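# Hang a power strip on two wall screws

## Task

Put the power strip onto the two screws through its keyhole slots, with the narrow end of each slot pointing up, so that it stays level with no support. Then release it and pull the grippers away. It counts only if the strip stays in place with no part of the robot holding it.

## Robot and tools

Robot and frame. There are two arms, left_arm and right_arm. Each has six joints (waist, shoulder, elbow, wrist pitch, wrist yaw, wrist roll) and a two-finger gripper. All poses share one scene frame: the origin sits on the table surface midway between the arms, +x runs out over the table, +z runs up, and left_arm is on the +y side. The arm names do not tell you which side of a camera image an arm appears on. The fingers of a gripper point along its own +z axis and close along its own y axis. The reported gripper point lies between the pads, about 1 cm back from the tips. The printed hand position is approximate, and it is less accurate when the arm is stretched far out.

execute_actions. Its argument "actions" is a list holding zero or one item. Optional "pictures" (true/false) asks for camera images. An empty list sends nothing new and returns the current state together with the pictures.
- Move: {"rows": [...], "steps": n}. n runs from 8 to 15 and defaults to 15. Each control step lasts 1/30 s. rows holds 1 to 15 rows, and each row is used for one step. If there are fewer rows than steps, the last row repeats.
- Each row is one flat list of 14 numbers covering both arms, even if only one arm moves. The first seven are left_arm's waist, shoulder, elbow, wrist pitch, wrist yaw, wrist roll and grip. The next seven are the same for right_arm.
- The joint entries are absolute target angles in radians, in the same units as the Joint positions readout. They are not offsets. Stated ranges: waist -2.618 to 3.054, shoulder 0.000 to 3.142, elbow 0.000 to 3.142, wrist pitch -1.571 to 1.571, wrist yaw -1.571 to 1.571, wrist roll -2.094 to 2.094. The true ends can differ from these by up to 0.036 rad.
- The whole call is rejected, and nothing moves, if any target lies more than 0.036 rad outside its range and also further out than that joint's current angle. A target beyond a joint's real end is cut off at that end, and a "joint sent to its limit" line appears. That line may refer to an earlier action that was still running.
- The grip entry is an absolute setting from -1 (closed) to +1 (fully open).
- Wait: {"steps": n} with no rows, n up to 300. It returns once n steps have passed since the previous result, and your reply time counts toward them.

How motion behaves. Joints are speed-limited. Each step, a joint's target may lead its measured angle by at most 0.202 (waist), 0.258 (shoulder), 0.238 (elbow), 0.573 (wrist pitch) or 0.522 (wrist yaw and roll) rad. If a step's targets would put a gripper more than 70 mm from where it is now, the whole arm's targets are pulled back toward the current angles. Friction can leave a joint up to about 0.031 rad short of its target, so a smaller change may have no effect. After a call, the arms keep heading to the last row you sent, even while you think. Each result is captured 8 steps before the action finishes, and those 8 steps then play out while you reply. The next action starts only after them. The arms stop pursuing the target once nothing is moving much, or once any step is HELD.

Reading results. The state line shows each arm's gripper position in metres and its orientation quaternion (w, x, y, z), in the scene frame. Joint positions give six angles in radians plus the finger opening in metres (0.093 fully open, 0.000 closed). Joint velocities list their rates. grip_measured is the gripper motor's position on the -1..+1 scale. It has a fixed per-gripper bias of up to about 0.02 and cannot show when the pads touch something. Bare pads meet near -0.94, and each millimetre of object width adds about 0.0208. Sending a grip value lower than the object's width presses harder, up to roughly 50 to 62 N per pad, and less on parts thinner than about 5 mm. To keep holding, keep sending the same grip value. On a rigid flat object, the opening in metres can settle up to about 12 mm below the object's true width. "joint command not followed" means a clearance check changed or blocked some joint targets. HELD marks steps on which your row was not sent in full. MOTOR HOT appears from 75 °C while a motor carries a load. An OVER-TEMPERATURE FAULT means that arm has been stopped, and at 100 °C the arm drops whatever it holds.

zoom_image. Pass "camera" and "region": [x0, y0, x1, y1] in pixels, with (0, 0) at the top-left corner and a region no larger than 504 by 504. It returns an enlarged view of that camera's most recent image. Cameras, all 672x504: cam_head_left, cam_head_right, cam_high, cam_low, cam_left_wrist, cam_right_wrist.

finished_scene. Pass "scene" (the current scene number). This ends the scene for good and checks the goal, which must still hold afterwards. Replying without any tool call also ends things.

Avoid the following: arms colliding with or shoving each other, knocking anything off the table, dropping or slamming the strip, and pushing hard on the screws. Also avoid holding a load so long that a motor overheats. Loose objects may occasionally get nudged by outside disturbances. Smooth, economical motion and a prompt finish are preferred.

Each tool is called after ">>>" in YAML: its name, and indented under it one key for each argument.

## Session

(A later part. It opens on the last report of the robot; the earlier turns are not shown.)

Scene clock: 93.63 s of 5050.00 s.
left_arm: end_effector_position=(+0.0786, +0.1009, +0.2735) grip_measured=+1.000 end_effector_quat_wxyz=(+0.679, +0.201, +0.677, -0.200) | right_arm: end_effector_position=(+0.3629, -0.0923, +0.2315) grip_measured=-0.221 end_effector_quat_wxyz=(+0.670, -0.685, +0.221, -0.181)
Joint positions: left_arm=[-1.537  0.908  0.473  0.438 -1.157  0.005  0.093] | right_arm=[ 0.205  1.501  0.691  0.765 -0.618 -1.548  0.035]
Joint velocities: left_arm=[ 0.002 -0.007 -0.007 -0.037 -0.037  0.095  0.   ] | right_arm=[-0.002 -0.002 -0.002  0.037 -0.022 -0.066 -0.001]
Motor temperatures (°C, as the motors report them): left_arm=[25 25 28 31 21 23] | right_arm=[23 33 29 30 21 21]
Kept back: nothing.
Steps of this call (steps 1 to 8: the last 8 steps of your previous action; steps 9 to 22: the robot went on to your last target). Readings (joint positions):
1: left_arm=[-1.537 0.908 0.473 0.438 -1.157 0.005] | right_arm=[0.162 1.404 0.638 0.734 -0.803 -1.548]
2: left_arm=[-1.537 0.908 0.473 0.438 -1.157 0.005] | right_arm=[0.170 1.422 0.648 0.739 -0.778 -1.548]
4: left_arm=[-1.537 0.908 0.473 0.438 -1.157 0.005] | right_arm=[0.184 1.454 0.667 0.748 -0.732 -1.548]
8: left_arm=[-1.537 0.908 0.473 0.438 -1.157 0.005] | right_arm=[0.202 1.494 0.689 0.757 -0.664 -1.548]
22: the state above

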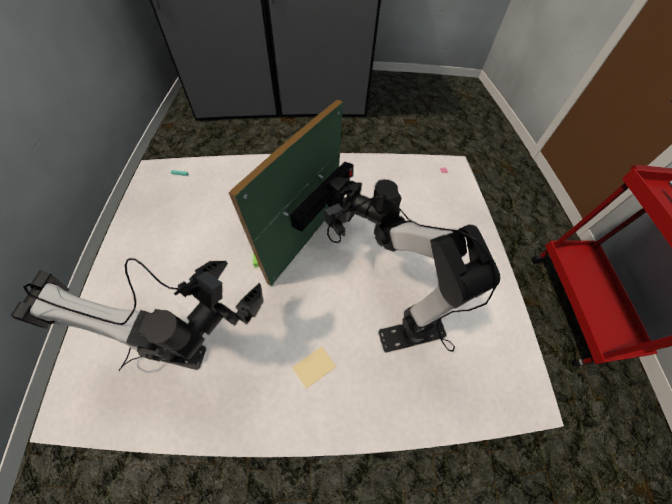

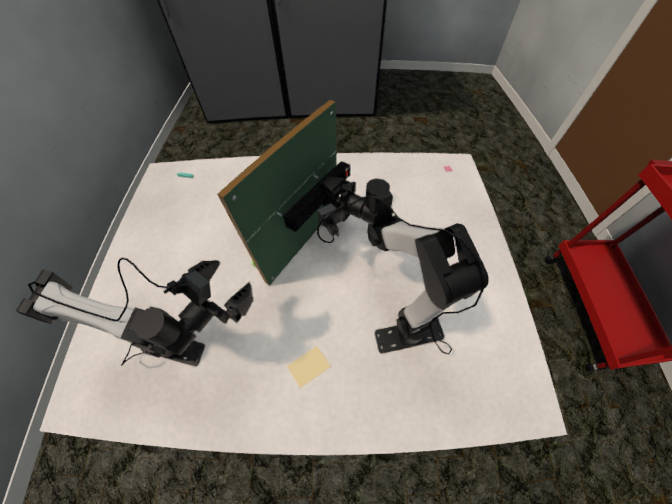

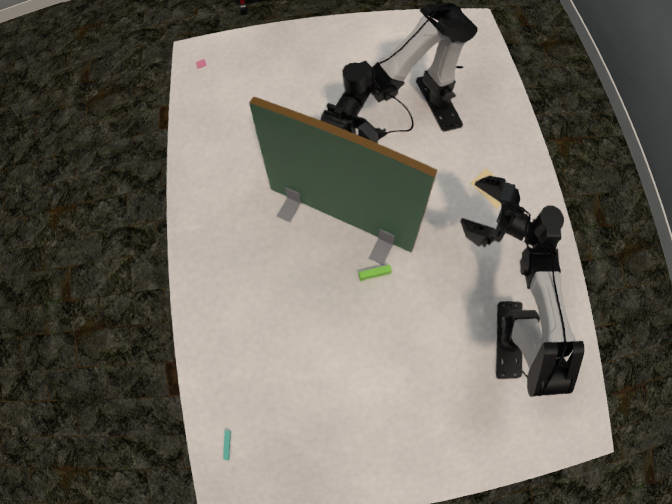

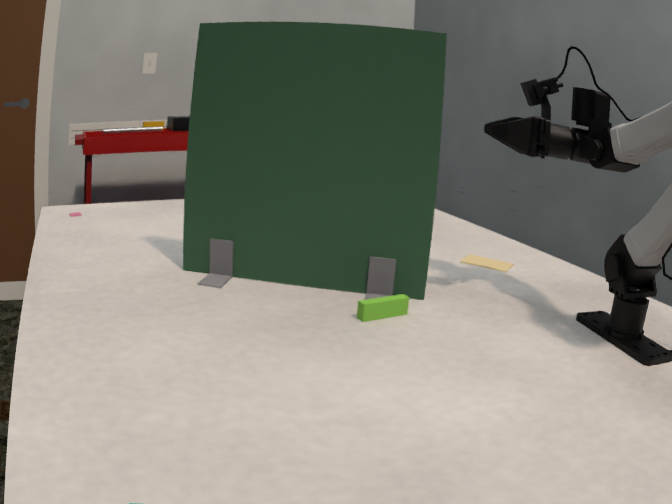

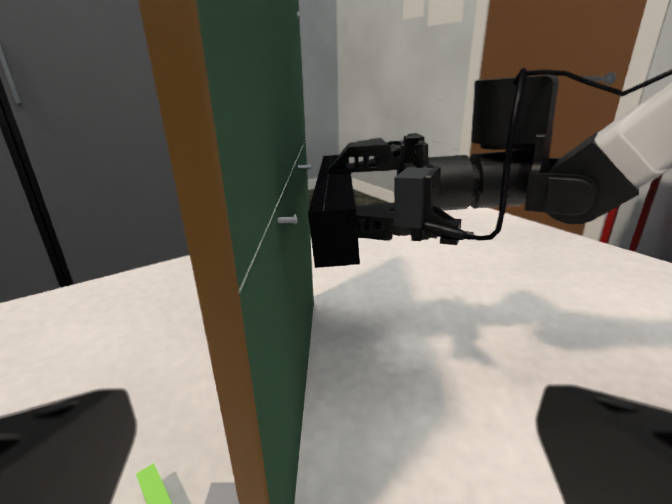

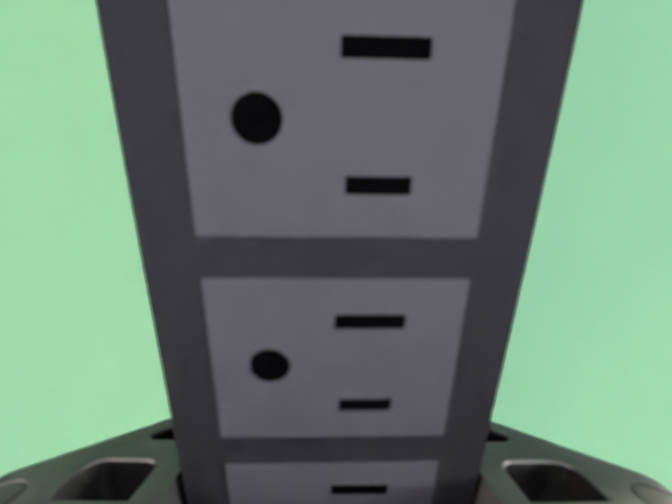

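>>> execute_actions:
  actions:
    - {"rows": [[-1.537,0.908,0.473,0.440,-1.157,0.0,1.0,0.213,1.475,0.735,0.9185,-0.6087,-1.548,-0.27],[-1.537,0.908,0.473,0.440,-1.157,0.0,1.0,0.213,1.465,0.725,0.9198,-0.6049,-1.548,-0.27],[-1.537,0.908,0.473,0.440,-1.157,0.0,1.0,0.213,1.455,0.716,0.9219,-0.5990,-1.548,-0.27],[-1.537,0.908,0.473,0.440,-1.157,0.0,1.0,0.2143,1.4542,0.7151,0.9247,-0.5911,-1.548,-0.27],[-1.537,0.908,0.473,0.440,-1.157,0.0,1.0,0.2181,1.4518,0.7126,0.9280,-0.5816,-1.548,-0.27],[-1.537,0.908,0.473,0.440,-1.157,0.0,1.0,0.2240,1.4480,0.7086,0.9318,-0.5708,-1.548,-0.27],[-1.537,0.908,0.473,0.440,-1.157,0.0,1.0,0.2319,1.4430,0.7034,0.9360,-0.5589,-1.548,-0.27],[-1.537,0.908,0.473,0.440,-1.157,0.0,1.0,0.2414,1.4370,0.6971,0.9405,-0.5461,-1.548,-0.27],[-1.537,0.908,0.473,0.440,-1.157,0.0,1.0,0.2522,1.4302,0.6899,0.9452,-0.5328,-1.548,-0.27],[-1.537,0.908,0.473,0.440,-1.157,0.0,1.0,0.2641,1.4226,0.6819,0.9500,-0.5193,-1.548,-0.27],[-1.537,0.908,0.473,0.440,-1.157,0.0,1.0,0.2769,1.4145,0.6734,0.9548,-0.5057,-1.548,-0.27],[-1.537,0.908,0.473,0.440,-1.157,0.0,1.0,0.2902,1.4061,0.6645,0.9595,-0.4924,-1.548,-0.27],[-1.537,0.908,0.473,0.440,-1.157,0.0,1.0,0.3038,1.3975,0.6555,0.9640,-0.4796,-1.548,-0.27],[-1.537,0.908,0.473,0.440,-1.157,0.0,1.0,0.3173,1.3889,0.6465,0.9682,-0.4677,-1.548,-0.27],[-1.537,0.908,0.473,0.440,-1.157,0.0,1.0,0.3306,1.3805,0.6376,0.9720,-0.4569,-1.548,-0.27]], "steps": 15}

>>> execute_actions:
  actions:
    - {"rows": [[-1.537,0.908,0.473,0.440,-1.157,0.0,1.0,0.3434,1.3724,0.6291,0.9753,-0.4474,-1.548,-0.27],[-1.537,0.908,0.473,0.440,-1.157,0.0,1.0,0.3553,1.3648,0.6211,0.9781,-0.4395,-1.548,-0.27],[-1.537,0.908,0.473,0.440,-1.157,0.0,1.0,0.3661,1.3580,0.6139,0.9802,-0.4336,-1.548,-0.27],[-1.537,0.908,0.473,0.440,-1.157,0.0,1.0,0.3756,1.3520,0.6076,0.9815,-0.4298,-1.548,-0.27],[-1.537,0.908,0.473,0.440,-1.157,0.0,1.0,0.3835,1.3470,0.6024,0.9820,-0.4285,-1.548,-0.27],[-1.537,0.908,0.473,0.440,-1.157,0.0,1.0,0.3894,1.3432,0.5984,0.9820,-0.4285,-1.548,-0.27],[-1.537,0.908,0.473,0.440,-1.157,0.0,1.0,0.3932,1.3408,0.5959,0.9820,-0.4285,-1.548,-0.27],[-1.537,0.908,0.473,0.440,-1.157,0.0,1.0,0.3945,1.3400,0.5950,0.9820,-0.4285,-1.548,-0.27]], "steps": 8}

>>> execute_actions:
  actions:
    - {"steps": 20}
  pictures: true

Scene clock: 109.53 s of 5050.00 s.
left_arm: end_effector_position=(+0.0786, +0.1009, +0.2735) grip_measured=+1.000 end_effector_quat_wxyz=(+0.679, +0.201, +0.677, -0.200) | right_arm: end_effector_position=(+0.3648, -0.0924, +0.2325) grip_measured=-0.221 end_effector_quat_wxyz=(+0.670, -0.682, +0.226, -0.189)
Joint positions: left_arm=[-1.537  0.908  0.473  0.438 -1.157  0.005  0.093] | right_arm=[ 0.21   1.501  0.69   0.772 -0.594 -1.548  0.035]
Joint velocities: left_arm=[-0.002  0.012 -0.007  0.095 -0.007  0.007  0.   ] | right_arm=[ 0.1   -0.007 -0.046  0.168  0.3    0.037 -0.001]
Motor temperatures (°C, as the motors report them): left_arm=[25 24 29 32 21 23] | right_arm=[23 32 33 38 21 21]
Steps of this call (steps 1 to 15: the robot went on to your last target; steps 16 to 90: nothing new was sent; then 12.67 s passed at rest; steps 91 to 97: the first 7 steps of this action). Readings (joint positions):
91: left_arm=[-1.537 0.908 0.473 0.438 -1.157 0.005] | right_arm=[0.205 1.501 0.691 0.765 -0.617 -1.548]
92: left_arm=[-1.537 0.908 0.473 0.438 -1.157 0.005] | right_arm=[0.205 1.501 0.691 0.765 -0.616 -1.548]
94: left_arm=[-1.537 0.908 0.473 0.438 -1.157 0.005] | right_arm=[0.205 1.501 0.691 0.767 -0.613 -1.548]
97: the state above

Scene clock: 109.80 s of 5050.00 s.
left_arm: end_effector_position=(+0.0786, +0.1009, +0.2735) grip_measured=+1.000 end_effector_quat_wxyz=(+0.679, +0.201, +0.677, -0.200) | right_arm: end_effector_position=(+0.3419, -0.0759, +0.2316) grip_measured=-0.221 end_effector_quat_wxyz=(+0.672, -0.680, +0.222, -0.194)
Joint positions: left_arm=[-1.537  0.908  0.473  0.438 -1.157  0.005  0.093] | right_arm=[ 0.298  1.452  0.631  0.796 -0.506 -1.548  0.035]
Joint velocities: left_arm=[ 0.017 -0.012  0.007 -0.022 -0.051 -0.022  0.   ] | right_arm=[ 0.442 -0.256 -0.266  0.051  0.3    0.081 -0.001]
Motor temperatures (°C, as the motors report them): left_arm=[25 24 29 32 21 23] | right_arm=[23 32 33 38 21 21]
Kept back: the last 8 steps of this action.
Steps of this call (steps 1 to 8: the last 8 steps of your previous action). Readings (joint positions):
1: left_arm=[-1.537 0.908 0.473 0.438 -1.157 0.005] | right_arm=[0.216 1.500 0.688 0.777 -0.584 -1.548]
2: left_arm=[-1.537 0.908 0.473 0.438 -1.157 0.005] | right_arm=[0.223 1.498 0.683 0.780 -0.572 -1.548]
4: left_arm=[-1.537 0.908 0.473 0.438 -1.157 0.005] | right_arm=[0.243 1.486 0.669 0.785 -0.548 -1.548]
8: the state above

Scene clock: 110.47 s of 5050.00 s.
left_arm: end_effector_position=(+0.0786, +0.1009, +0.2735) grip_measured=+1.000 end_effector_quat_wxyz=(+0.679, +0.201, +0.677, -0.200) | right_arm: end_effector_position=(+0.3129, -0.0594, +0.2349) grip_measured=-0.221 end_effector_quat_wxyz=(+0.681, -0.677, +0.206, -0.191)
Joint positions: left_arm=[-1.537  0.908  0.473  0.438 -1.157  0.005  0.093] | right_arm=[ 0.39   1.394  0.574  0.818 -0.44  -1.548  0.035]
Joint velocities: left_arm=[-0.007 -0.017  0.002  0.007  0.081 -0.007  0.   ] | right_arm=[-0.012 -0.002  0.007 -0.022  0.022 -0.037  0.001]
Motor temperatures (°C, as the motors report them): left_arm=[25 24 29 32 21 23] | right_arm=[23 32 33 38 21 21]
Kept back: nothing.
Steps of this call (steps 1 to 8: the last 8 steps of your previous action; steps 9 to 20: the robot went on to your last target). Readings (joint positions):
1: left_arm=[-1.537 0.908 0.473 0.438 -1.157 0.005] | right_arm=[0.313 1.444 0.622 0.799 -0.496 -1.548]
2: left_arm=[-1.537 0.908 0.473 0.438 -1.157 0.005] | right_arm=[0.327 1.435 0.613 0.802 -0.488 -1.548]
4: left_arm=[-1.537 0.908 0.473 0.438 -1.157 0.005] | right_arm=[0.352 1.419 0.598 0.808 -0.474 -1.548]
8: left_arm=[-1.537 0.908 0.473 0.438 -1.157 0.005] | right_arm=[0.385 1.397 0.577 0.816 -0.460 -1.548]
20: the state above

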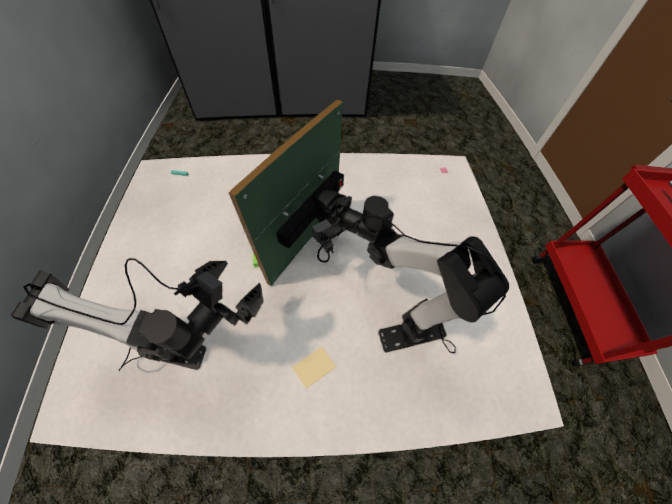

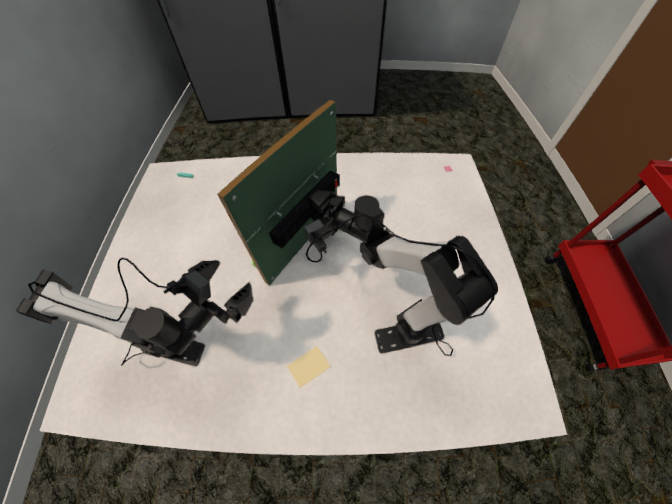

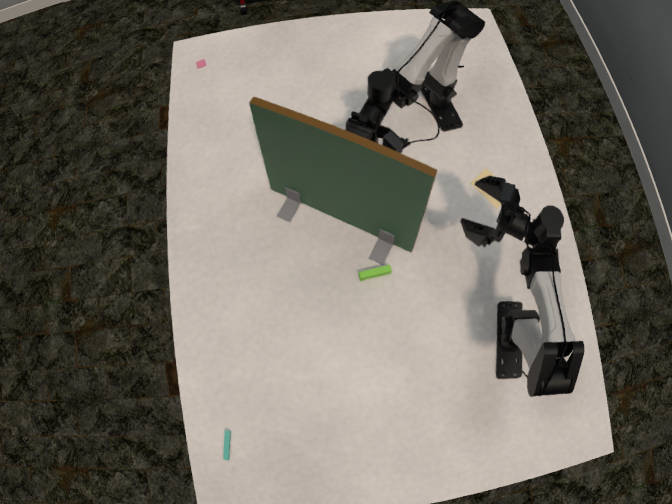

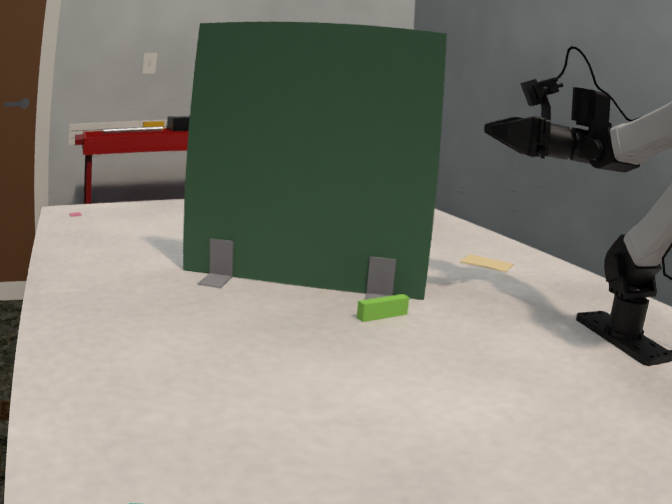

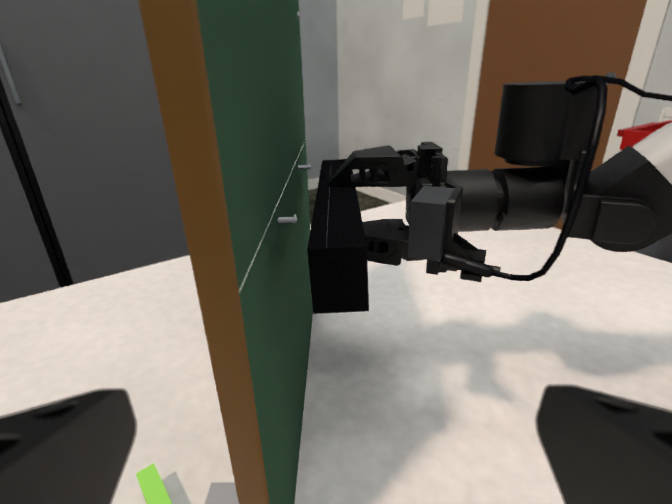

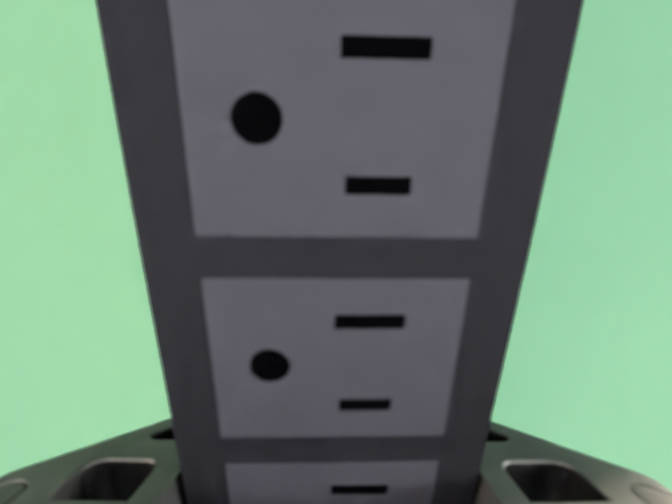

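>>> zoom_image:
  camera: "cam_head_left"
  region: [260, 160, 360, 255]

>>> zoom_image:
  camera: "cam_head_right"
  region: [254, 160, 354, 255]

>>> zoom_image:
  camera: "cam_left_wrist"
  region: [250, 140, 400, 320]

Region (260, 160, 360, 255) of cam_head_left's 672x504 image, scaled by 5.040, with more detail than that image has; it fills the top 479 rows of this view, and the rest is white.

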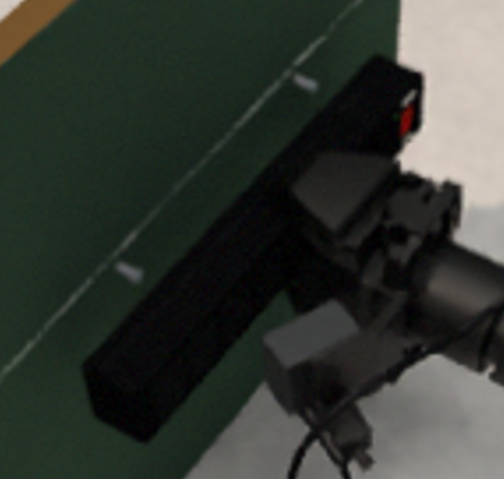

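Region (254, 160, 354, 255) of cam_head_right's 672x504 image, scaled by 5.040, with more detail than that image has; it fills the top 479 rows of this view, and the rest is white.

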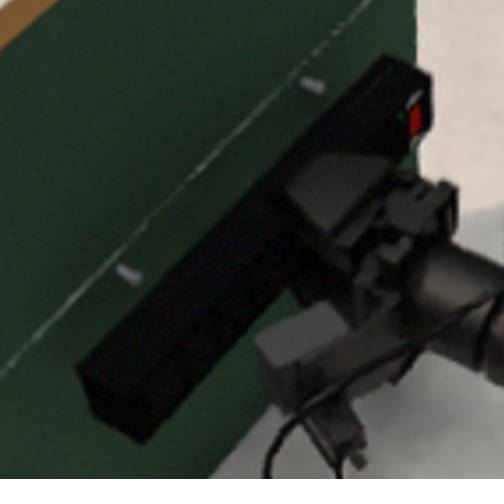

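Region (250, 140, 400, 320) of cam_left_wrist's 672x504 image, scaled by 2.800, with more detail than that image has.

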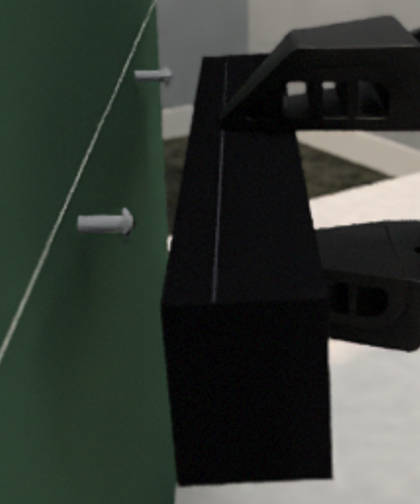

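>>> execute_actions:
  actions:
    - {"rows": [[-1.537,0.908,0.473,0.440,-1.157,0.0,1.0,0.3943,1.340,0.606,0.9640,-0.4285,-1.5484,-0.27],[-1.537,0.908,0.473,0.440,-1.157,0.0,1.0,0.3937,1.340,0.617,0.9584,-0.4285,-1.5496,-0.27],[-1.537,0.908,0.473,0.440,-1.157,0.0,1.0,0.3929,1.340,0.628,0.9498,-0.4285,-1.5513,-0.27],[-1.537,0.908,0.473,0.440,-1.157,0.0,1.0,0.3918,1.3394,0.6294,0.9386,-0.4285,-1.5536,-0.27],[-1.537,0.908,0.473,0.440,-1.157,0.0,1.0,0.3905,1.3376,0.6334,0.9256,-0.4285,-1.5563,-0.27],[-1.537,0.908,0.473,0.440,-1.157,0.0,1.0,0.3890,1.3349,0.6395,0.9111,-0.4285,-1.5593,-0.27],[-1.537,0.908,0.473,0.440,-1.157,0.0,1.0,0.3875,1.3314,0.6475,0.8958,-0.4285,-1.5624,-0.27],[-1.537,0.908,0.473,0.440,-1.157,0.0,1.0,0.3860,1.3273,0.6568,0.8802,-0.4285,-1.5656,-0.27],[-1.537,0.908,0.473,0.440,-1.157,0.0,1.0,0.3845,1.3228,0.6671,0.8649,-0.4285,-1.5687,-0.27],[-1.537,0.908,0.473,0.440,-1.157,0.0,1.0,0.3830,1.3179,0.6780,0.8504,-0.4285,-1.5717,-0.27]], "steps": 10}

>>> execute_actions:
  actions:
    - {"rows": [[-1.537,0.908,0.473,0.440,-1.157,0.0,1.0,0.3817,1.3131,0.6890,0.8374,-0.4285,-1.5744,-0.27],[-1.537,0.908,0.473,0.440,-1.157,0.0,1.0,0.3806,1.3082,0.6999,0.8262,-0.4285,-1.5767,-0.27],[-1.537,0.908,0.473,0.440,-1.157,0.0,1.0,0.3798,1.3037,0.7102,0.8176,-0.4285,-1.5784,-0.27],[-1.537,0.908,0.473,0.440,-1.157,0.0,1.0,0.3792,1.2996,0.7195,0.8120,-0.4285,-1.5796,-0.27],[-1.537,0.908,0.473,0.440,-1.157,0.0,1.0,0.379,1.2961,0.7275,0.810,-0.4285,-1.580,-0.27],[-1.537,0.908,0.473,0.440,-1.157,0.0,1.0,0.379,1.2934,0.7336,0.810,-0.4285,-1.580,-0.27],[-1.537,0.908,0.473,0.440,-1.157,0.0,1.0,0.379,1.2916,0.7376,0.810,-0.4285,-1.580,-0.27],[-1.537,0.908,0.473,0.440,-1.157,0.0,1.0,0.379,1.291,0.739,0.810,-0.4285,-1.580,-0.27]], "steps": 8}

>>> execute_actions:
  actions:
    - {"steps": 20}
  pictures: true

>>> zoom_image:
  camera: "cam_left_wrist"
  region: [250, 100, 400, 280]

Scene clock: 116.10 s of 5050.00 s.
left_arm: end_effector_position=(+0.0786, +0.1009, +0.2735) grip_measured=+1.000 end_effector_quat_wxyz=(+0.679, +0.201, +0.677, -0.200) | right_arm: end_effector_position=(+0.3131, -0.0596, +0.2349) grip_measured=-0.221 end_effector_quat_wxyz=(+0.680, -0.677, +0.207, -0.191)
Joint positions: left_arm=[-1.537  0.908  0.473  0.438 -1.157  0.005  0.093] | right_arm=[ 0.39   1.394  0.574  0.818 -0.439 -1.548  0.035]
Joint velocities: left_arm=[-0.007  0.007 -0.002  0.066 -0.066 -0.051  0.   ] | right_arm=[ 0.002 -0.002 -0.012  0.007 -0.037  0.051 -0.   ]
Motor temperatures (°C, as the motors report them): left_arm=[25 24 29 32 21 23] | right_arm=[23 33 34 41 21 21]
Steps of this call (steps 1 to 15: the robot went on to your last target; steps 16 to 90: nothing new was sent; then 2.57 s passed at rest; steps 91 to 92: the first 2 steps of this action). Readings (joint positions):
91: left_arm=[-1.537 0.908 0.473 0.438 -1.157 0.005] | right_arm=[0.390 1.394 0.574 0.818 -0.439 -1.548]
92: the state above

Scene clock: 116.37 s of 5050.00 s.
left_arm: end_effector_position=(+0.0786, +0.1009, +0.2735) grip_measured=+1.000 end_effector_quat_wxyz=(+0.679, +0.201, +0.677, -0.200) | right_arm: end_effector_position=(+0.3157, -0.0581, +0.2321) grip_measured=-0.221 end_effector_quat_wxyz=(+0.668, -0.688, +0.213, -0.186)
Joint positions: left_arm=[-1.537  0.908  0.473  0.438 -1.157  0.005  0.093] | right_arm=[ 0.39   1.389  0.601  0.746 -0.438 -1.561  0.035]
Joint velocities: left_arm=[-0.007  0.002  0.002 -0.007  0.022  0.007  0.   ] | right_arm=[-0.002 -0.125  0.237 -0.52   0.022 -0.066  0.   ]
Motor temperatures (°C, as the motors report them): left_arm=[25 24 29 32 21 23] | right_arm=[23 33 34 41 21 21]
Kept back: the last 8 steps of this action.
Steps of this call (steps 1 to 8: the last 8 steps of your previous action). Readings (joint positions):
1: left_arm=[-1.537 0.908 0.473 0.438 -1.157 0.005] | right_arm=[0.390 1.394 0.574 0.817 -0.439 -1.549]
2: left_arm=[-1.537 0.908 0.473 0.438 -1.157 0.005] | right_arm=[0.390 1.394 0.574 0.814 -0.439 -1.550]
4: left_arm=[-1.537 0.908 0.473 0.438 -1.157 0.005] | right_arm=[0.390 1.394 0.576 0.802 -0.439 -1.552]
8: the state above

Scene clock: 117.03 s of 5050.00 s.
left_arm: end_effector_position=(+0.0786, +0.1009, +0.2735) grip_measured=+1.000 end_effector_quat_wxyz=(+0.679, +0.201, +0.677, -0.200) | right_arm: end_effector_position=(+0.3188, -0.0564, +0.2729) grip_measured=-0.221 end_effector_quat_wxyz=(+0.681, -0.675, +0.194, -0.206)
Joint positions: left_arm=[-1.537  0.908  0.473  0.438 -1.157  0.005  0.093] | right_arm=[ 0.39   1.34   0.689  0.665 -0.437 -1.579  0.035]
Joint velocities: left_arm=[-0.017  0.007  0.012 -0.007 -0.022 -0.022  0.   ] | right_arm=[ 0.007  0.002 -0.007 -0.081 -0.051 -0.125 -0.001]
Motor temperatures (°C, as the motors report them): left_arm=[25 24 29 32 21 23] | right_arm=[23 33 34 41 21 21]
Kept back: nothing.
Steps of this call (steps 1 to 8: the last 8 steps of your previous action; steps 9 to 20: the robot went on to your last target). Readings (joint positions):
1: left_arm=[-1.537 0.908 0.473 0.438 -1.157 0.005] | right_arm=[0.390 1.385 0.610 0.730 -0.437 -1.563]
2: left_arm=[-1.537 0.908 0.473 0.438 -1.157 0.005] | right_arm=[0.390 1.380 0.619 0.716 -0.437 -1.566]
4: left_arm=[-1.537 0.908 0.473 0.438 -1.157 0.005] | right_arm=[0.390 1.371 0.639 0.693 -0.437 -1.570]
8: left_arm=[-1.537 0.908 0.473 0.438 -1.157 0.005] | right_arm=[0.390 1.354 0.673 0.672 -0.437 -1.575]
20: the state above

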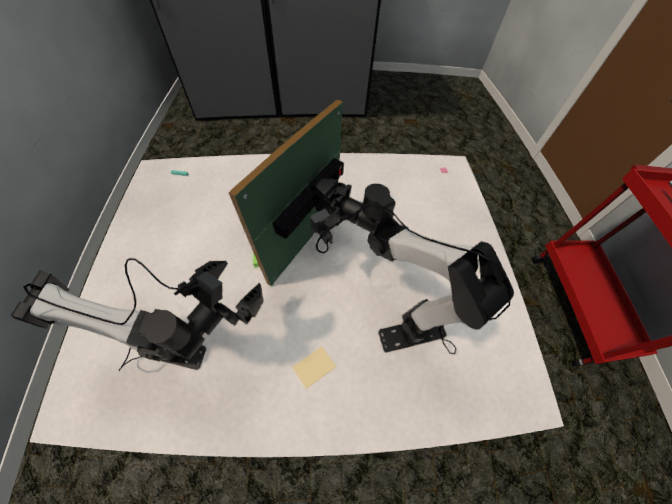

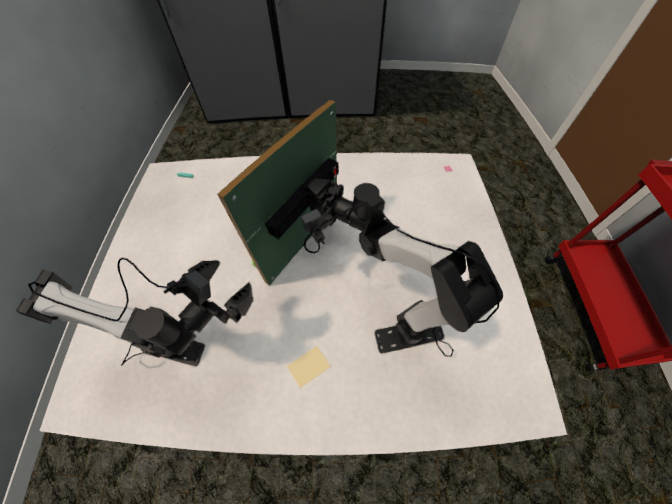

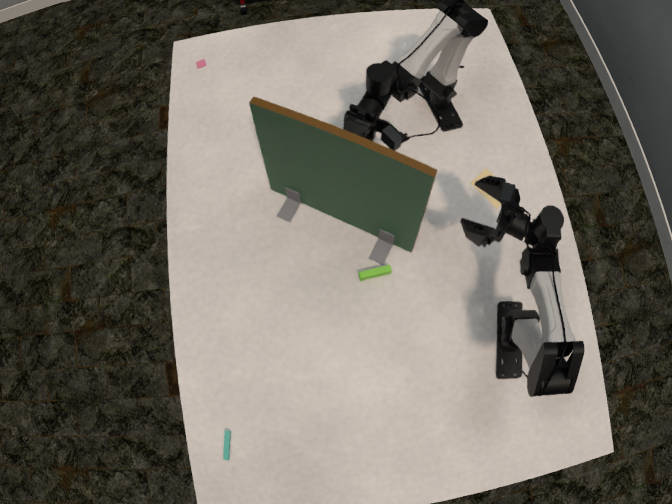

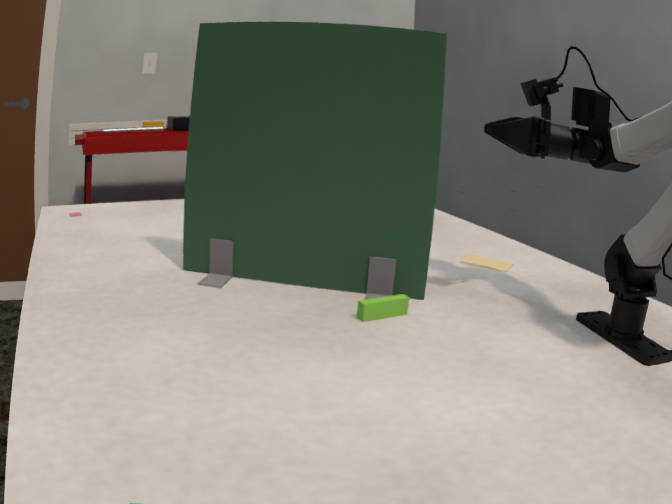

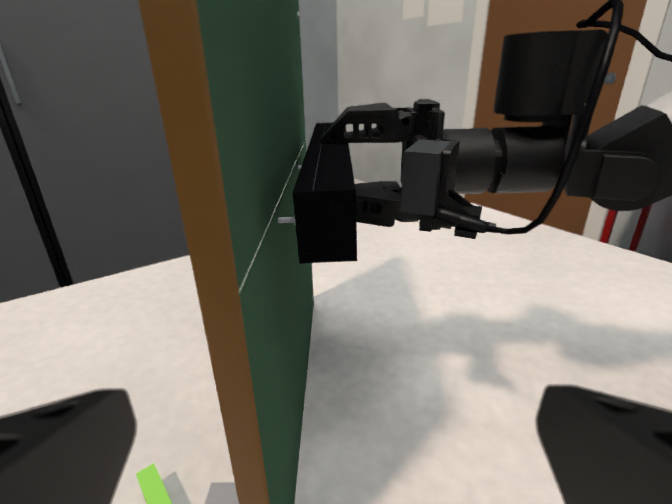

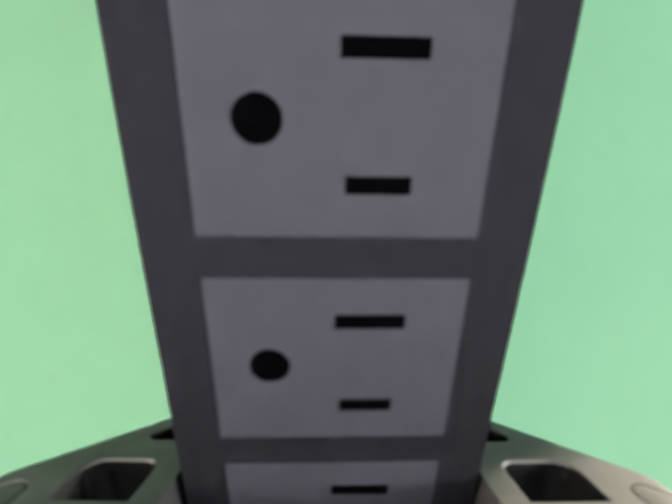

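Region (250, 100, 400, 280) of cam_left_wrist's 672x504 image, scaled by 2.800, with more detail than that image has.

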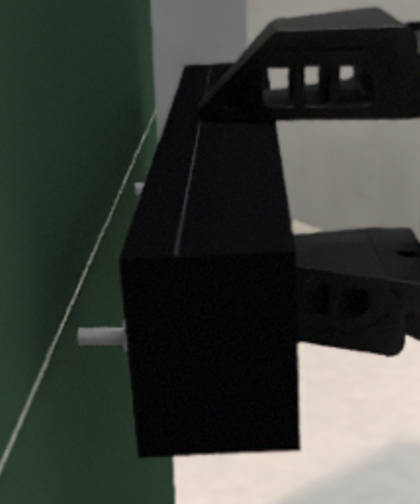

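>>> execute_actions:
  actions:
    - {"rows": [[-1.537,0.908,0.473,0.440,-1.157,0.0,1.0,0.385,1.305,0.739,0.810,-0.4285,-1.574,-0.27],[-1.537,0.908,0.473,0.440,-1.157,0.0,1.0,0.390,1.318,0.739,0.810,-0.4285,-1.570,-0.27],[-1.537,0.908,0.473,0.440,-1.157,0.0,1.0,0.390,1.323,0.739,0.810,-0.4285,-1.567,-0.27],[-1.537,0.908,0.473,0.440,-1.157,0.0,1.0,0.390,1.326,0.739,0.810,-0.4285,-1.565,-0.27],[-1.537,0.908,0.473,0.440,-1.157,0.0,1.0,0.390,1.329,0.739,0.810,-0.4285,-1.563,-0.27],[-1.537,0.908,0.473,0.440,-1.157,0.0,1.0,0.390,1.332,0.739,0.810,-0.4285,-1.561,-0.27],[-1.537,0.908,0.473,0.440,-1.157,0.0,1.0,0.390,1.335,0.739,0.810,-0.4285,-1.560,-0.27],[-1.537,0.908,0.473,0.440,-1.157,0.0,1.0,0.390,1.338,0.739,0.810,-0.4285,-1.559,-0.27],[-1.537,0.908,0.473,0.440,-1.157,0.0,1.0,0.390,1.340,0.739,0.810,-0.4285,-1.558,-0.27],[-1.537,0.908,0.473,0.440,-1.157,0.0,1.0,0.390,1.342,0.739,0.810,-0.4285,-1.558,-0.27]], "steps": 10}

>>> execute_actions:
  actions:
    - {"steps": 16}

Scene clock: 120.30 s of 5050.00 s.
left_arm: end_effector_position=(+0.0786, +0.1009, +0.2735) grip_measured=+1.000 end_effector_quat_wxyz=(+0.679, +0.201, +0.677, -0.200) | right_arm: end_effector_position=(+0.3188, -0.0564, +0.2727) grip_measured=-0.221 end_effector_quat_wxyz=(+0.681, -0.676, +0.194, -0.206)
Joint positions: left_arm=[-1.537  0.908  0.473  0.438 -1.157  0.005  0.093] | right_arm=[ 0.39   1.34   0.689  0.664 -0.437 -1.579  0.035]
Joint velocities: left_arm=[-0.027  0.002 -0.007 -0.007  0.007  0.007  0.   ] | right_arm=[-0.022 -0.017 -0.002  0.022  0.022  0.007  0.002]
Motor temperatures (°C, as the motors report them): left_arm=[25 24 29 32 21 23] | right_arm=[23 33 34 42 21 21]
Steps of this call (steps 1 to 15: the robot went on to your last target; steps 16 to 90: nothing new was sent; then 0.20 s passed at rest; steps 91 to 92: the first 2 steps of this action). Readings (joint positions):
91: left_arm=[-1.537 0.908 0.473 0.438 -1.157 0.005] | right_arm=[0.390 1.340 0.689 0.664 -0.437 -1.579]
92: the state above

Scene clock: 120.83 s of 5050.00 s.
left_arm: end_effector_position=(+0.0786, +0.1009, +0.2735) grip_measured=+1.000 end_effector_quat_wxyz=(+0.679, +0.201, +0.677, -0.200) | right_arm: end_effector_position=(+0.3209, -0.0551, +0.2655) grip_measured=-0.221 end_effector_quat_wxyz=(+0.676, -0.680, +0.201, -0.198)
Joint positions: left_arm=[-1.537  0.908  0.473  0.438 -1.157  0.005  0.093] | right_arm=[ 0.39   1.356  0.689  0.659 -0.437 -1.572  0.035]
Joint velocities: left_arm=[-0.027  0.012  0.007 -0.037  0.007 -0.022  0.   ] | right_arm=[ 0.002 -0.002  0.007 -0.022 -0.081 -0.037 -0.001]
Motor temperatures (°C, as the motors report them): left_arm=[25 24 29 32 21 23] | right_arm=[23 33 35 42 21 21]
Kept back: nothing.
Steps of this call (steps 1 to 8: the last 8 steps of your previous action; steps 9 to 16: the robot went on to your last target). Readings (joint positions):
1: left_arm=[-1.537 0.908 0.473 0.438 -1.157 0.005] | right_arm=[0.390 1.340 0.689 0.664 -0.437 -1.579]
2: left_arm=[-1.537 0.908 0.473 0.438 -1.157 0.005] | right_arm=[0.390 1.340 0.689 0.664 -0.437 -1.579]
4: left_arm=[-1.537 0.908 0.473 0.438 -1.157 0.005] | right_arm=[0.390 1.340 0.689 0.664 -0.437 -1.578]
8: left_arm=[-1.537 0.908 0.473 0.438 -1.157 0.005] | right_arm=[0.390 1.342 0.689 0.664 -0.437 -1.574]
16: the state above

>>> execute_actions:
  actions:
    - {"rows": [[-1.537,0.908,0.473,0.440,-1.157,0.0,1.0,0.397,1.350,0.750,0.810,-0.4265,-1.558,-0.27],[-1.537,0.908,0.473,0.440,-1.157,0.0,1.0,0.399,1.354,0.7535,0.810,-0.4245,-1.558,-0.27],[-1.537,0.908,0.473,0.440,-1.157,0.0,1.0,0.401,1.358,0.757,0.810,-0.4225,-1.558,-0.27],[-1.537,0.908,0.473,0.440,-1.157,0.0,1.0,0.403,1.362,0.7605,0.810,-0.4205,-1.558,-0.27],[-1.537,0.908,0.473,0.440,-1.157,0.0,1.0,0.405,1.366,0.764,0.810,-0.4185,-1.558,-0.27],[-1.537,0.908,0.473,0.440,-1.157,0.0,1.0,0.407,1.369,0.7665,0.810,-0.417,-1.558,-0.27],[-1.537,0.908,0.473,0.440,-1.157,0.0,1.0,0.409,1.371,0.768,0.810,-0.416,-1.558,-0.27],[-1.537,0.908,0.473,0.440,-1.157,0.0,1.0,0.410,1.372,0.769,0.810,-0.4155,-1.558,-0.27]], "steps": 8}

>>> execute_actions:
  actions:
    - {"steps": 18}
  pictures: true

>>> zoom_image:
  camera: "cam_left_wrist"
  region: [250, 100, 400, 280]

Scene clock: 122.03 s of 5050.00 s.
left_arm: end_effector_position=(+0.0786, +0.1009, +0.2735) grip_measured=+1.000 end_effector_quat_wxyz=(+0.679, +0.201, +0.677, -0.200) | right_arm: end_effector_position=(+0.3209, -0.0551, +0.2655) grip_measured=-0.221 end_effector_quat_wxyz=(+0.676, -0.680, +0.201, -0.198)
Joint positions: left_arm=[-1.537  0.908  0.473  0.438 -1.157  0.005  0.093] | right_arm=[ 0.39   1.356  0.689  0.659 -0.437 -1.571  0.035]
Joint velocities: left_arm=[-0.017 -0.002  0.002 -0.007  0.007  0.007  0.   ] | right_arm=[ 0.017 -0.012 -0.007  0.007 -0.022  0.037 -0.001]
Motor temperatures (°C, as the motors report them): left_arm=[25 24 29 32 21 23] | right_arm=[23 33 35 42 21 21]
Kept back: the last 8 steps of this action.
Steps of this call (steps 1 to 15: the robot went on to your last target; steps 16 to 36: nothing new was sent). Readings (joint positions):
1: left_arm=[-1.537 0.908 0.473 0.438 -1.157 0.005] | right_arm=[0.390 1.356 0.689 0.659 -0.437 -1.572]
2: left_arm=[-1.537 0.908 0.473 0.438 -1.157 0.005] | right_arm=[0.390 1.356 0.689 0.659 -0.437 -1.572]
4: left_arm=[-1.537 0.908 0.473 0.438 -1.157 0.005] | right_arm=[0.390 1.356 0.689 0.659 -0.437 -1.572]
8: left_arm=[-1.537 0.908 0.473 0.438 -1.157 0.005] | right_arm=[0.390 1.356 0.689 0.659 -0.437 -1.571]
36: the state above

Scene clock: 122.63 s of 5050.00 s.
left_arm: end_effector_position=(+0.0786, +0.1009, +0.2735) grip_measured=+1.000 end_effector_quat_wxyz=(+0.679, +0.201, +0.677, -0.200) | right_arm: end_effector_position=(+0.3240, -0.0523, +0.2658) grip_measured=-0.221 end_effector_quat_wxyz=(+0.676, -0.681, +0.202, -0.198)
Joint positions: left_arm=[-1.537  0.908  0.473  0.438 -1.157  0.005  0.093] | right_arm=[ 0.393  1.372  0.704  0.658 -0.433 -1.571  0.035]
Joint velocities: left_arm=[ 0.012 -0.007 -0.007 -0.037 -0.051  0.037  0.   ] | right_arm=[ 0.002  0.012  0.002  0.022 -0.037  0.037  0.   ]
Motor temperatures (°C, as the motors report them): left_arm=[25 24 29 32 21 23] | right_arm=[23 33 35 42 21 21]
Kept back: nothing.
Steps of this call (steps 1 to 8: the last 8 steps of your previous action; steps 9 to 18: the robot went on to your last target). Readings (joint positions):
1: left_arm=[-1.537 0.908 0.473 0.438 -1.157 0.005] | right_arm=[0.390 1.356 0.689 0.659 -0.437 -1.571]
2: left_arm=[-1.537 0.908 0.473 0.438 -1.157 0.005] | right_arm=[0.390 1.356 0.690 0.659 -0.437 -1.571]
4: left_arm=[-1.537 0.908 0.473 0.438 -1.157 0.005] | right_arm=[0.391 1.363 0.697 0.658 -0.436 -1.571]
8: left_arm=[-1.537 0.908 0.473 0.438 -1.157 0.005] | right_arm=[0.393 1.372 0.704 0.658 -0.433 -1.571]
18: the state above

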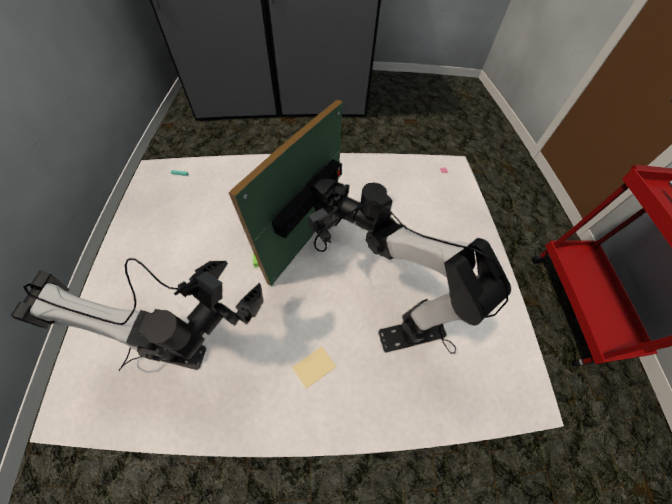

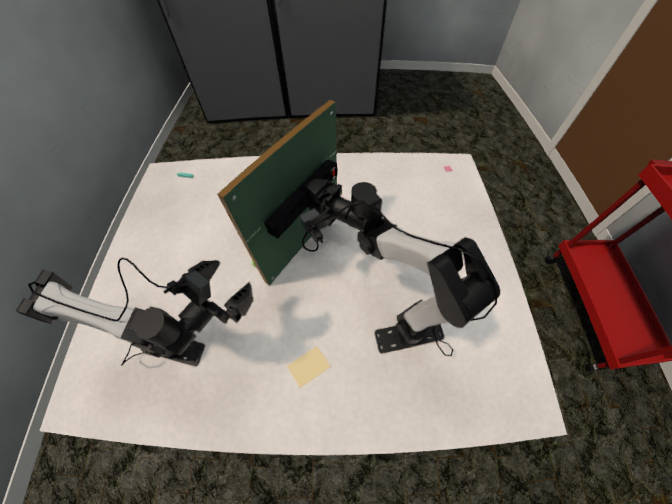

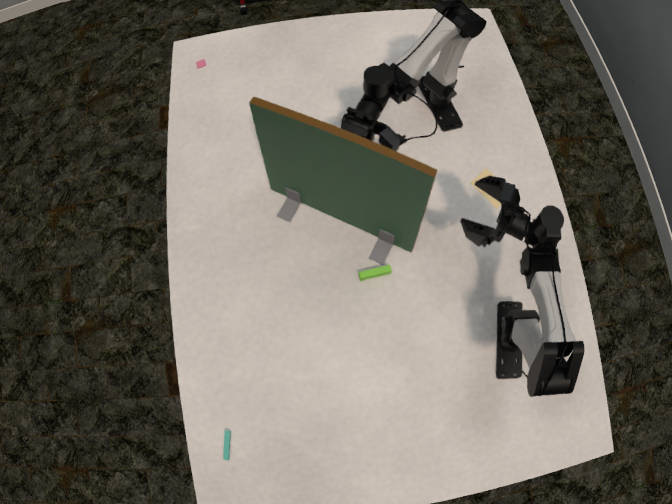

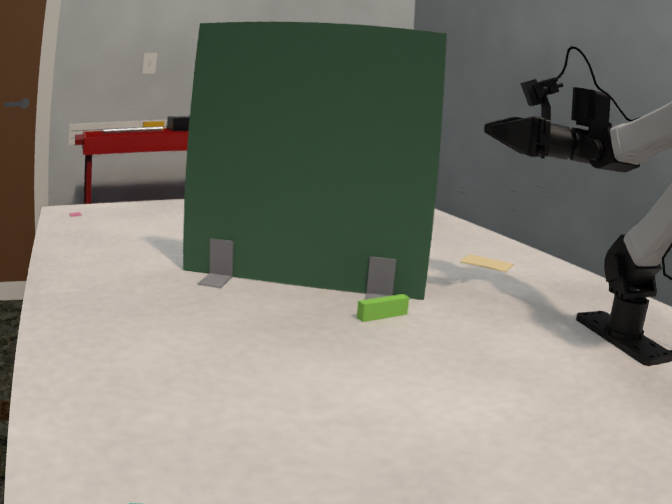

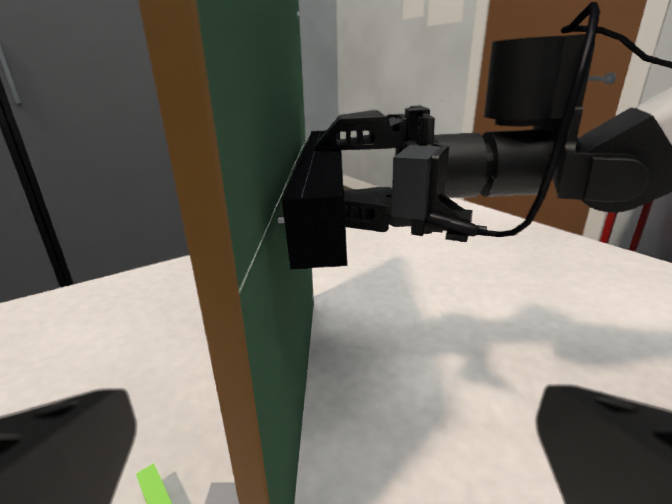

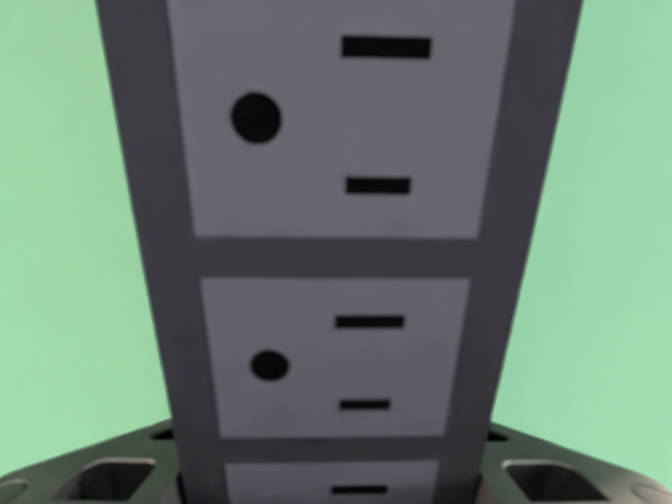

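Region (250, 100, 400, 280) of cam_left_wrist's 672x504 image, scaled by 2.800, with more detail than that image has.

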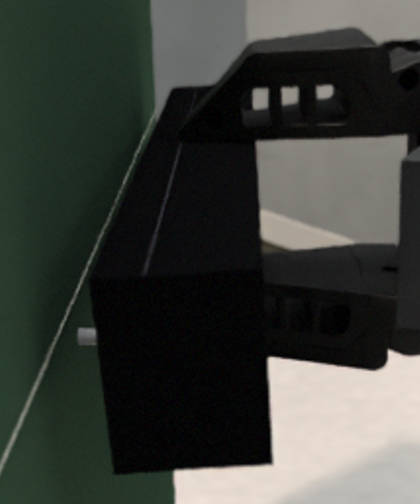

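>>> execute_actions:
  actions:
    - {"rows": [[-1.537,0.908,0.473,0.440,-1.157,0.0,1.0,0.405,1.372,0.769,0.805,-0.425,-1.558,-0.27],[-1.537,0.908,0.473,0.440,-1.157,0.0,1.0,0.405,1.372,0.769,0.800,-0.425,-1.558,-0.27],[-1.537,0.908,0.473,0.440,-1.157,0.0,1.0,0.405,1.372,0.769,0.796,-0.425,-1.558,-0.27],[-1.537,0.908,0.473,0.440,-1.157,0.0,1.0,0.405,1.372,0.769,0.792,-0.425,-1.558,-0.27],[-1.537,0.908,0.473,0.440,-1.157,0.0,1.0,0.405,1.372,0.769,0.788,-0.425,-1.558,-0.27],[-1.537,0.908,0.473,0.440,-1.157,0.0,1.0,0.405,1.372,0.769,0.784,-0.425,-1.558,-0.27],[-1.537,0.908,0.473,0.440,-1.157,0.0,1.0,0.405,1.372,0.769,0.780,-0.425,-1.558,-0.27],[-1.537,0.908,0.473,0.440,-1.157,0.0,1.0,0.405,1.372,0.769,0.776,-0.425,-1.558,-0.27],[-1.537,0.908,0.473,0.440,-1.157,0.0,1.0,0.405,1.372,0.769,0.772,-0.425,-1.558,-0.27],[-1.537,0.908,0.473,0.440,-1.157,0.0,1.0,0.405,1.372,0.769,0.770,-0.425,-1.558,-0.27]], "steps": 10}

>>> execute_actions:
  actions:
    - {"steps": 16}

Scene clock: 124.87 s of 5050.00 s.
left_arm: end_effector_position=(+0.0786, +0.1009, +0.2735) grip_measured=+1.000 end_effector_quat_wxyz=(+0.679, +0.201, +0.677, -0.200) | right_arm: end_effector_position=(+0.3240, -0.0523, +0.2657) grip_measured=-0.221 end_effector_quat_wxyz=(+0.676, -0.681, +0.202, -0.198)
Joint positions: left_arm=[-1.537  0.908  0.473  0.438 -1.157  0.005  0.093] | right_arm=[ 0.393  1.372  0.704  0.658 -0.433 -1.571  0.035]
Joint velocities: left_arm=[ 0.012 -0.002 -0.007 -0.037  0.066 -0.066  0.   ] | right_arm=[ 0.012 -0.002 -0.007  0.007  0.007  0.022  0.001]
Motor temperatures (°C, as the motors report them): left_arm=[25 24 30 32 21 23] | right_arm=[23 32 36 43 21 21]
Steps of this call (steps 1 to 15: the robot went on to your last target; steps 16 to 65: nothing new was sent; steps 66 to 67: the first 2 steps of this action). Readings (joint positions):
66: left_arm=[-1.537 0.908 0.473 0.438 -1.157 0.005] | right_arm=[0.393 1.372 0.704 0.658 -0.433 -1.571]
67: the state above

Scene clock: 125.40 s of 5050.00 s.
left_arm: end_effector_position=(+0.0786, +0.1009, +0.2735) grip_measured=+1.000 end_effector_quat_wxyz=(+0.679, +0.201, +0.677, -0.200) | right_arm: end_effector_position=(+0.3240, -0.0523, +0.2653) grip_measured=-0.221 end_effector_quat_wxyz=(+0.675, -0.681, +0.203, -0.197)
Joint positions: left_arm=[-1.537  0.908  0.473  0.438 -1.157  0.005  0.093] | right_arm=[ 0.393  1.372  0.704  0.656 -0.433 -1.571  0.035]
Joint velocities: left_arm=[-0.002  0.002 -0.012 -0.007 -0.051 -0.11   0.   ] | right_arm=[ 0.007 -0.012  0.017  0.022  0.007 -0.022 -0.   ]
Motor temperatures (°C, as the motors report them): left_arm=[25 24 30 32 21 23] | right_arm=[23 32 36 43 21 21]
Kept back: nothing.
Steps of this call (steps 1 to 8: the last 8 steps of your previous action; steps 9 to 15: the robot went on to your last target; step 16: nothing new was sent). Readings (joint positions):
1: left_arm=[-1.537 0.908 0.473 0.438 -1.157 0.005] | right_arm=[0.393 1.372 0.704 0.658 -0.433 -1.571]
2: left_arm=[-1.537 0.908 0.473 0.438 -1.157 0.005] | right_arm=[0.393 1.372 0.704 0.658 -0.433 -1.571]
4: left_arm=[-1.537 0.908 0.473 0.438 -1.157 0.005] | right_arm=[0.393 1.372 0.704 0.657 -0.433 -1.571]
8: left_arm=[-1.537 0.908 0.473 0.438 -1.157 0.005] | right_arm=[0.393 1.372 0.704 0.656 -0.433 -1.571]
16: the state above
All arms were judged still, so your last target was given up. Only a new action makes them travel on or press farther. Fingers that are still opening or closing keep moving.

>>> execute_actions:
  actions:
    - {"rows": [[-1.537,0.908,0.473,0.440,-1.157,0.0,1.0,0.400,1.365,0.763,0.785,-0.428,-1.558,-0.27],[-1.537,0.908,0.473,0.440,-1.157,0.0,1.0,0.396,1.355,0.755,0.793,-0.431,-1.558,-0.27],[-1.537,0.908,0.473,0.440,-1.157,0.0,1.0,0.393,1.345,0.747,0.793,-0.433,-1.558,-0.27],[-1.537,0.908,0.473,0.440,-1.157,0.0,1.0,0.393,1.337,0.740,0.793,-0.433,-1.558,-0.27],[-1.537,0.908,0.473,0.440,-1.157,0.0,1.0,0.393,1.330,0.735,0.793,-0.433,-1.558,-0.27],[-1.537,0.908,0.473,0.440,-1.157,0.0,1.0,0.393,1.326,0.732,0.793,-0.433,-1.558,-0.27]], "steps": 8}

>>> execute_actions:
  actions:
    - {"steps": 16}

Scene clock: 126.20 s of 5050.00 s.
left_arm: end_effector_position=(+0.0786, +0.1009, +0.2735) grip_measured=+1.000 end_effector_quat_wxyz=(+0.679, +0.201, +0.677, -0.200) | right_arm: end_effector_position=(+0.3240, -0.0523, +0.2653) grip_measured=-0.221 end_effector_quat_wxyz=(+0.675, -0.681, +0.203, -0.197)
Joint positions: left_arm=[-1.537  0.908  0.473  0.438 -1.157  0.005  0.093] | right_arm=[ 0.393  1.372  0.704  0.656 -0.433 -1.571  0.035]
Joint velocities: left_arm=[-0.002 -0.012 -0.002  0.066  0.081 -0.037  0.   ] | right_arm=[ 0.007 -0.007 -0.007 -0.022 -0.051  0.022 -0.001]
Motor temperatures (°C, as the motors report them): left_arm=[25 24 30 32 21 23] | right_arm=[23 32 36 43 21 21]
Kept back: the last 8 steps of this action.
Steps of this call (steps 1 to 24: nothing new was sent). Readings (joint positions):
1: left_arm=[-1.537 0.908 0.473 0.438 -1.157 0.005] | right_arm=[0.393 1.372 0.704 0.656 -0.433 -1.571]
2: left_arm=[-1.537 0.908 0.473 0.438 -1.157 0.005] | right_arm=[0.393 1.372 0.704 0.656 -0.433 -1.571]
4: left_arm=[-1.537 0.908 0.473 0.438 -1.157 0.005] | right_arm=[0.393 1.372 0.704 0.656 -0.433 -1.571]
8: left_arm=[-1.537 0.908 0.473 0.438 -1.157 0.005] | right_arm=[0.393 1.372 0.704 0.656 -0.433 -1.571]
24: the state above

Scene clock: 126.73 s of 5050.00 s.
left_arm: end_effector_position=(+0.0786, +0.1009, +0.2735) grip_measured=+1.000 end_effector_quat_wxyz=(+0.679, +0.201, +0.677, -0.200) | right_arm: end_effector_position=(+0.3238, -0.0524, +0.2657) grip_measured=-0.221 end_effector_quat_wxyz=(+0.676, -0.681, +0.202, -0.198)
Joint positions: left_arm=[-1.537  0.908  0.473  0.438 -1.157  0.005  0.093] | right_arm=[ 0.393  1.37   0.704  0.656 -0.433 -1.571  0.035]
Joint velocities: left_arm=[-0.007  0.012  0.012  0.022  0.022 -0.007  0.   ] | right_arm=[-0.007 -0.002  0.012 -0.066 -0.037  0.051 -0.001]
Motor temperatures (°C, as the motors report them): left_arm=[25 24 30 32 21 23] | right_arm=[23 32 36 43 21 21]
Kept back: nothing.
Steps of this call (steps 1 to 8: the last 8 steps of your previous action; steps 9 to 15: the robot went on to your last target; step 16: nothing new was sent). Readings (joint positions):
1: left_arm=[-1.537 0.908 0.473 0.438 -1.157 0.005] | right_arm=[0.393 1.372 0.704 0.656 -0.433 -1.571]
2: left_arm=[-1.537 0.908 0.473 0.438 -1.157 0.005] | right_arm=[0.393 1.372 0.704 0.656 -0.433 -1.571]
4: left_arm=[-1.537 0.908 0.473 0.438 -1.157 0.005] | right_arm=[0.393 1.372 0.704 0.656 -0.433 -1.571]
8: left_arm=[-1.537 0.908 0.473 0.438 -1.157 0.005] | right_arm=[0.393 1.370 0.704 0.656 -0.433 -1.571]
16: the state above
All arms were judged still, so your last target was given up. Only a new action makes them travel on or press farther. Fingers that are still opening or closing keep moving.


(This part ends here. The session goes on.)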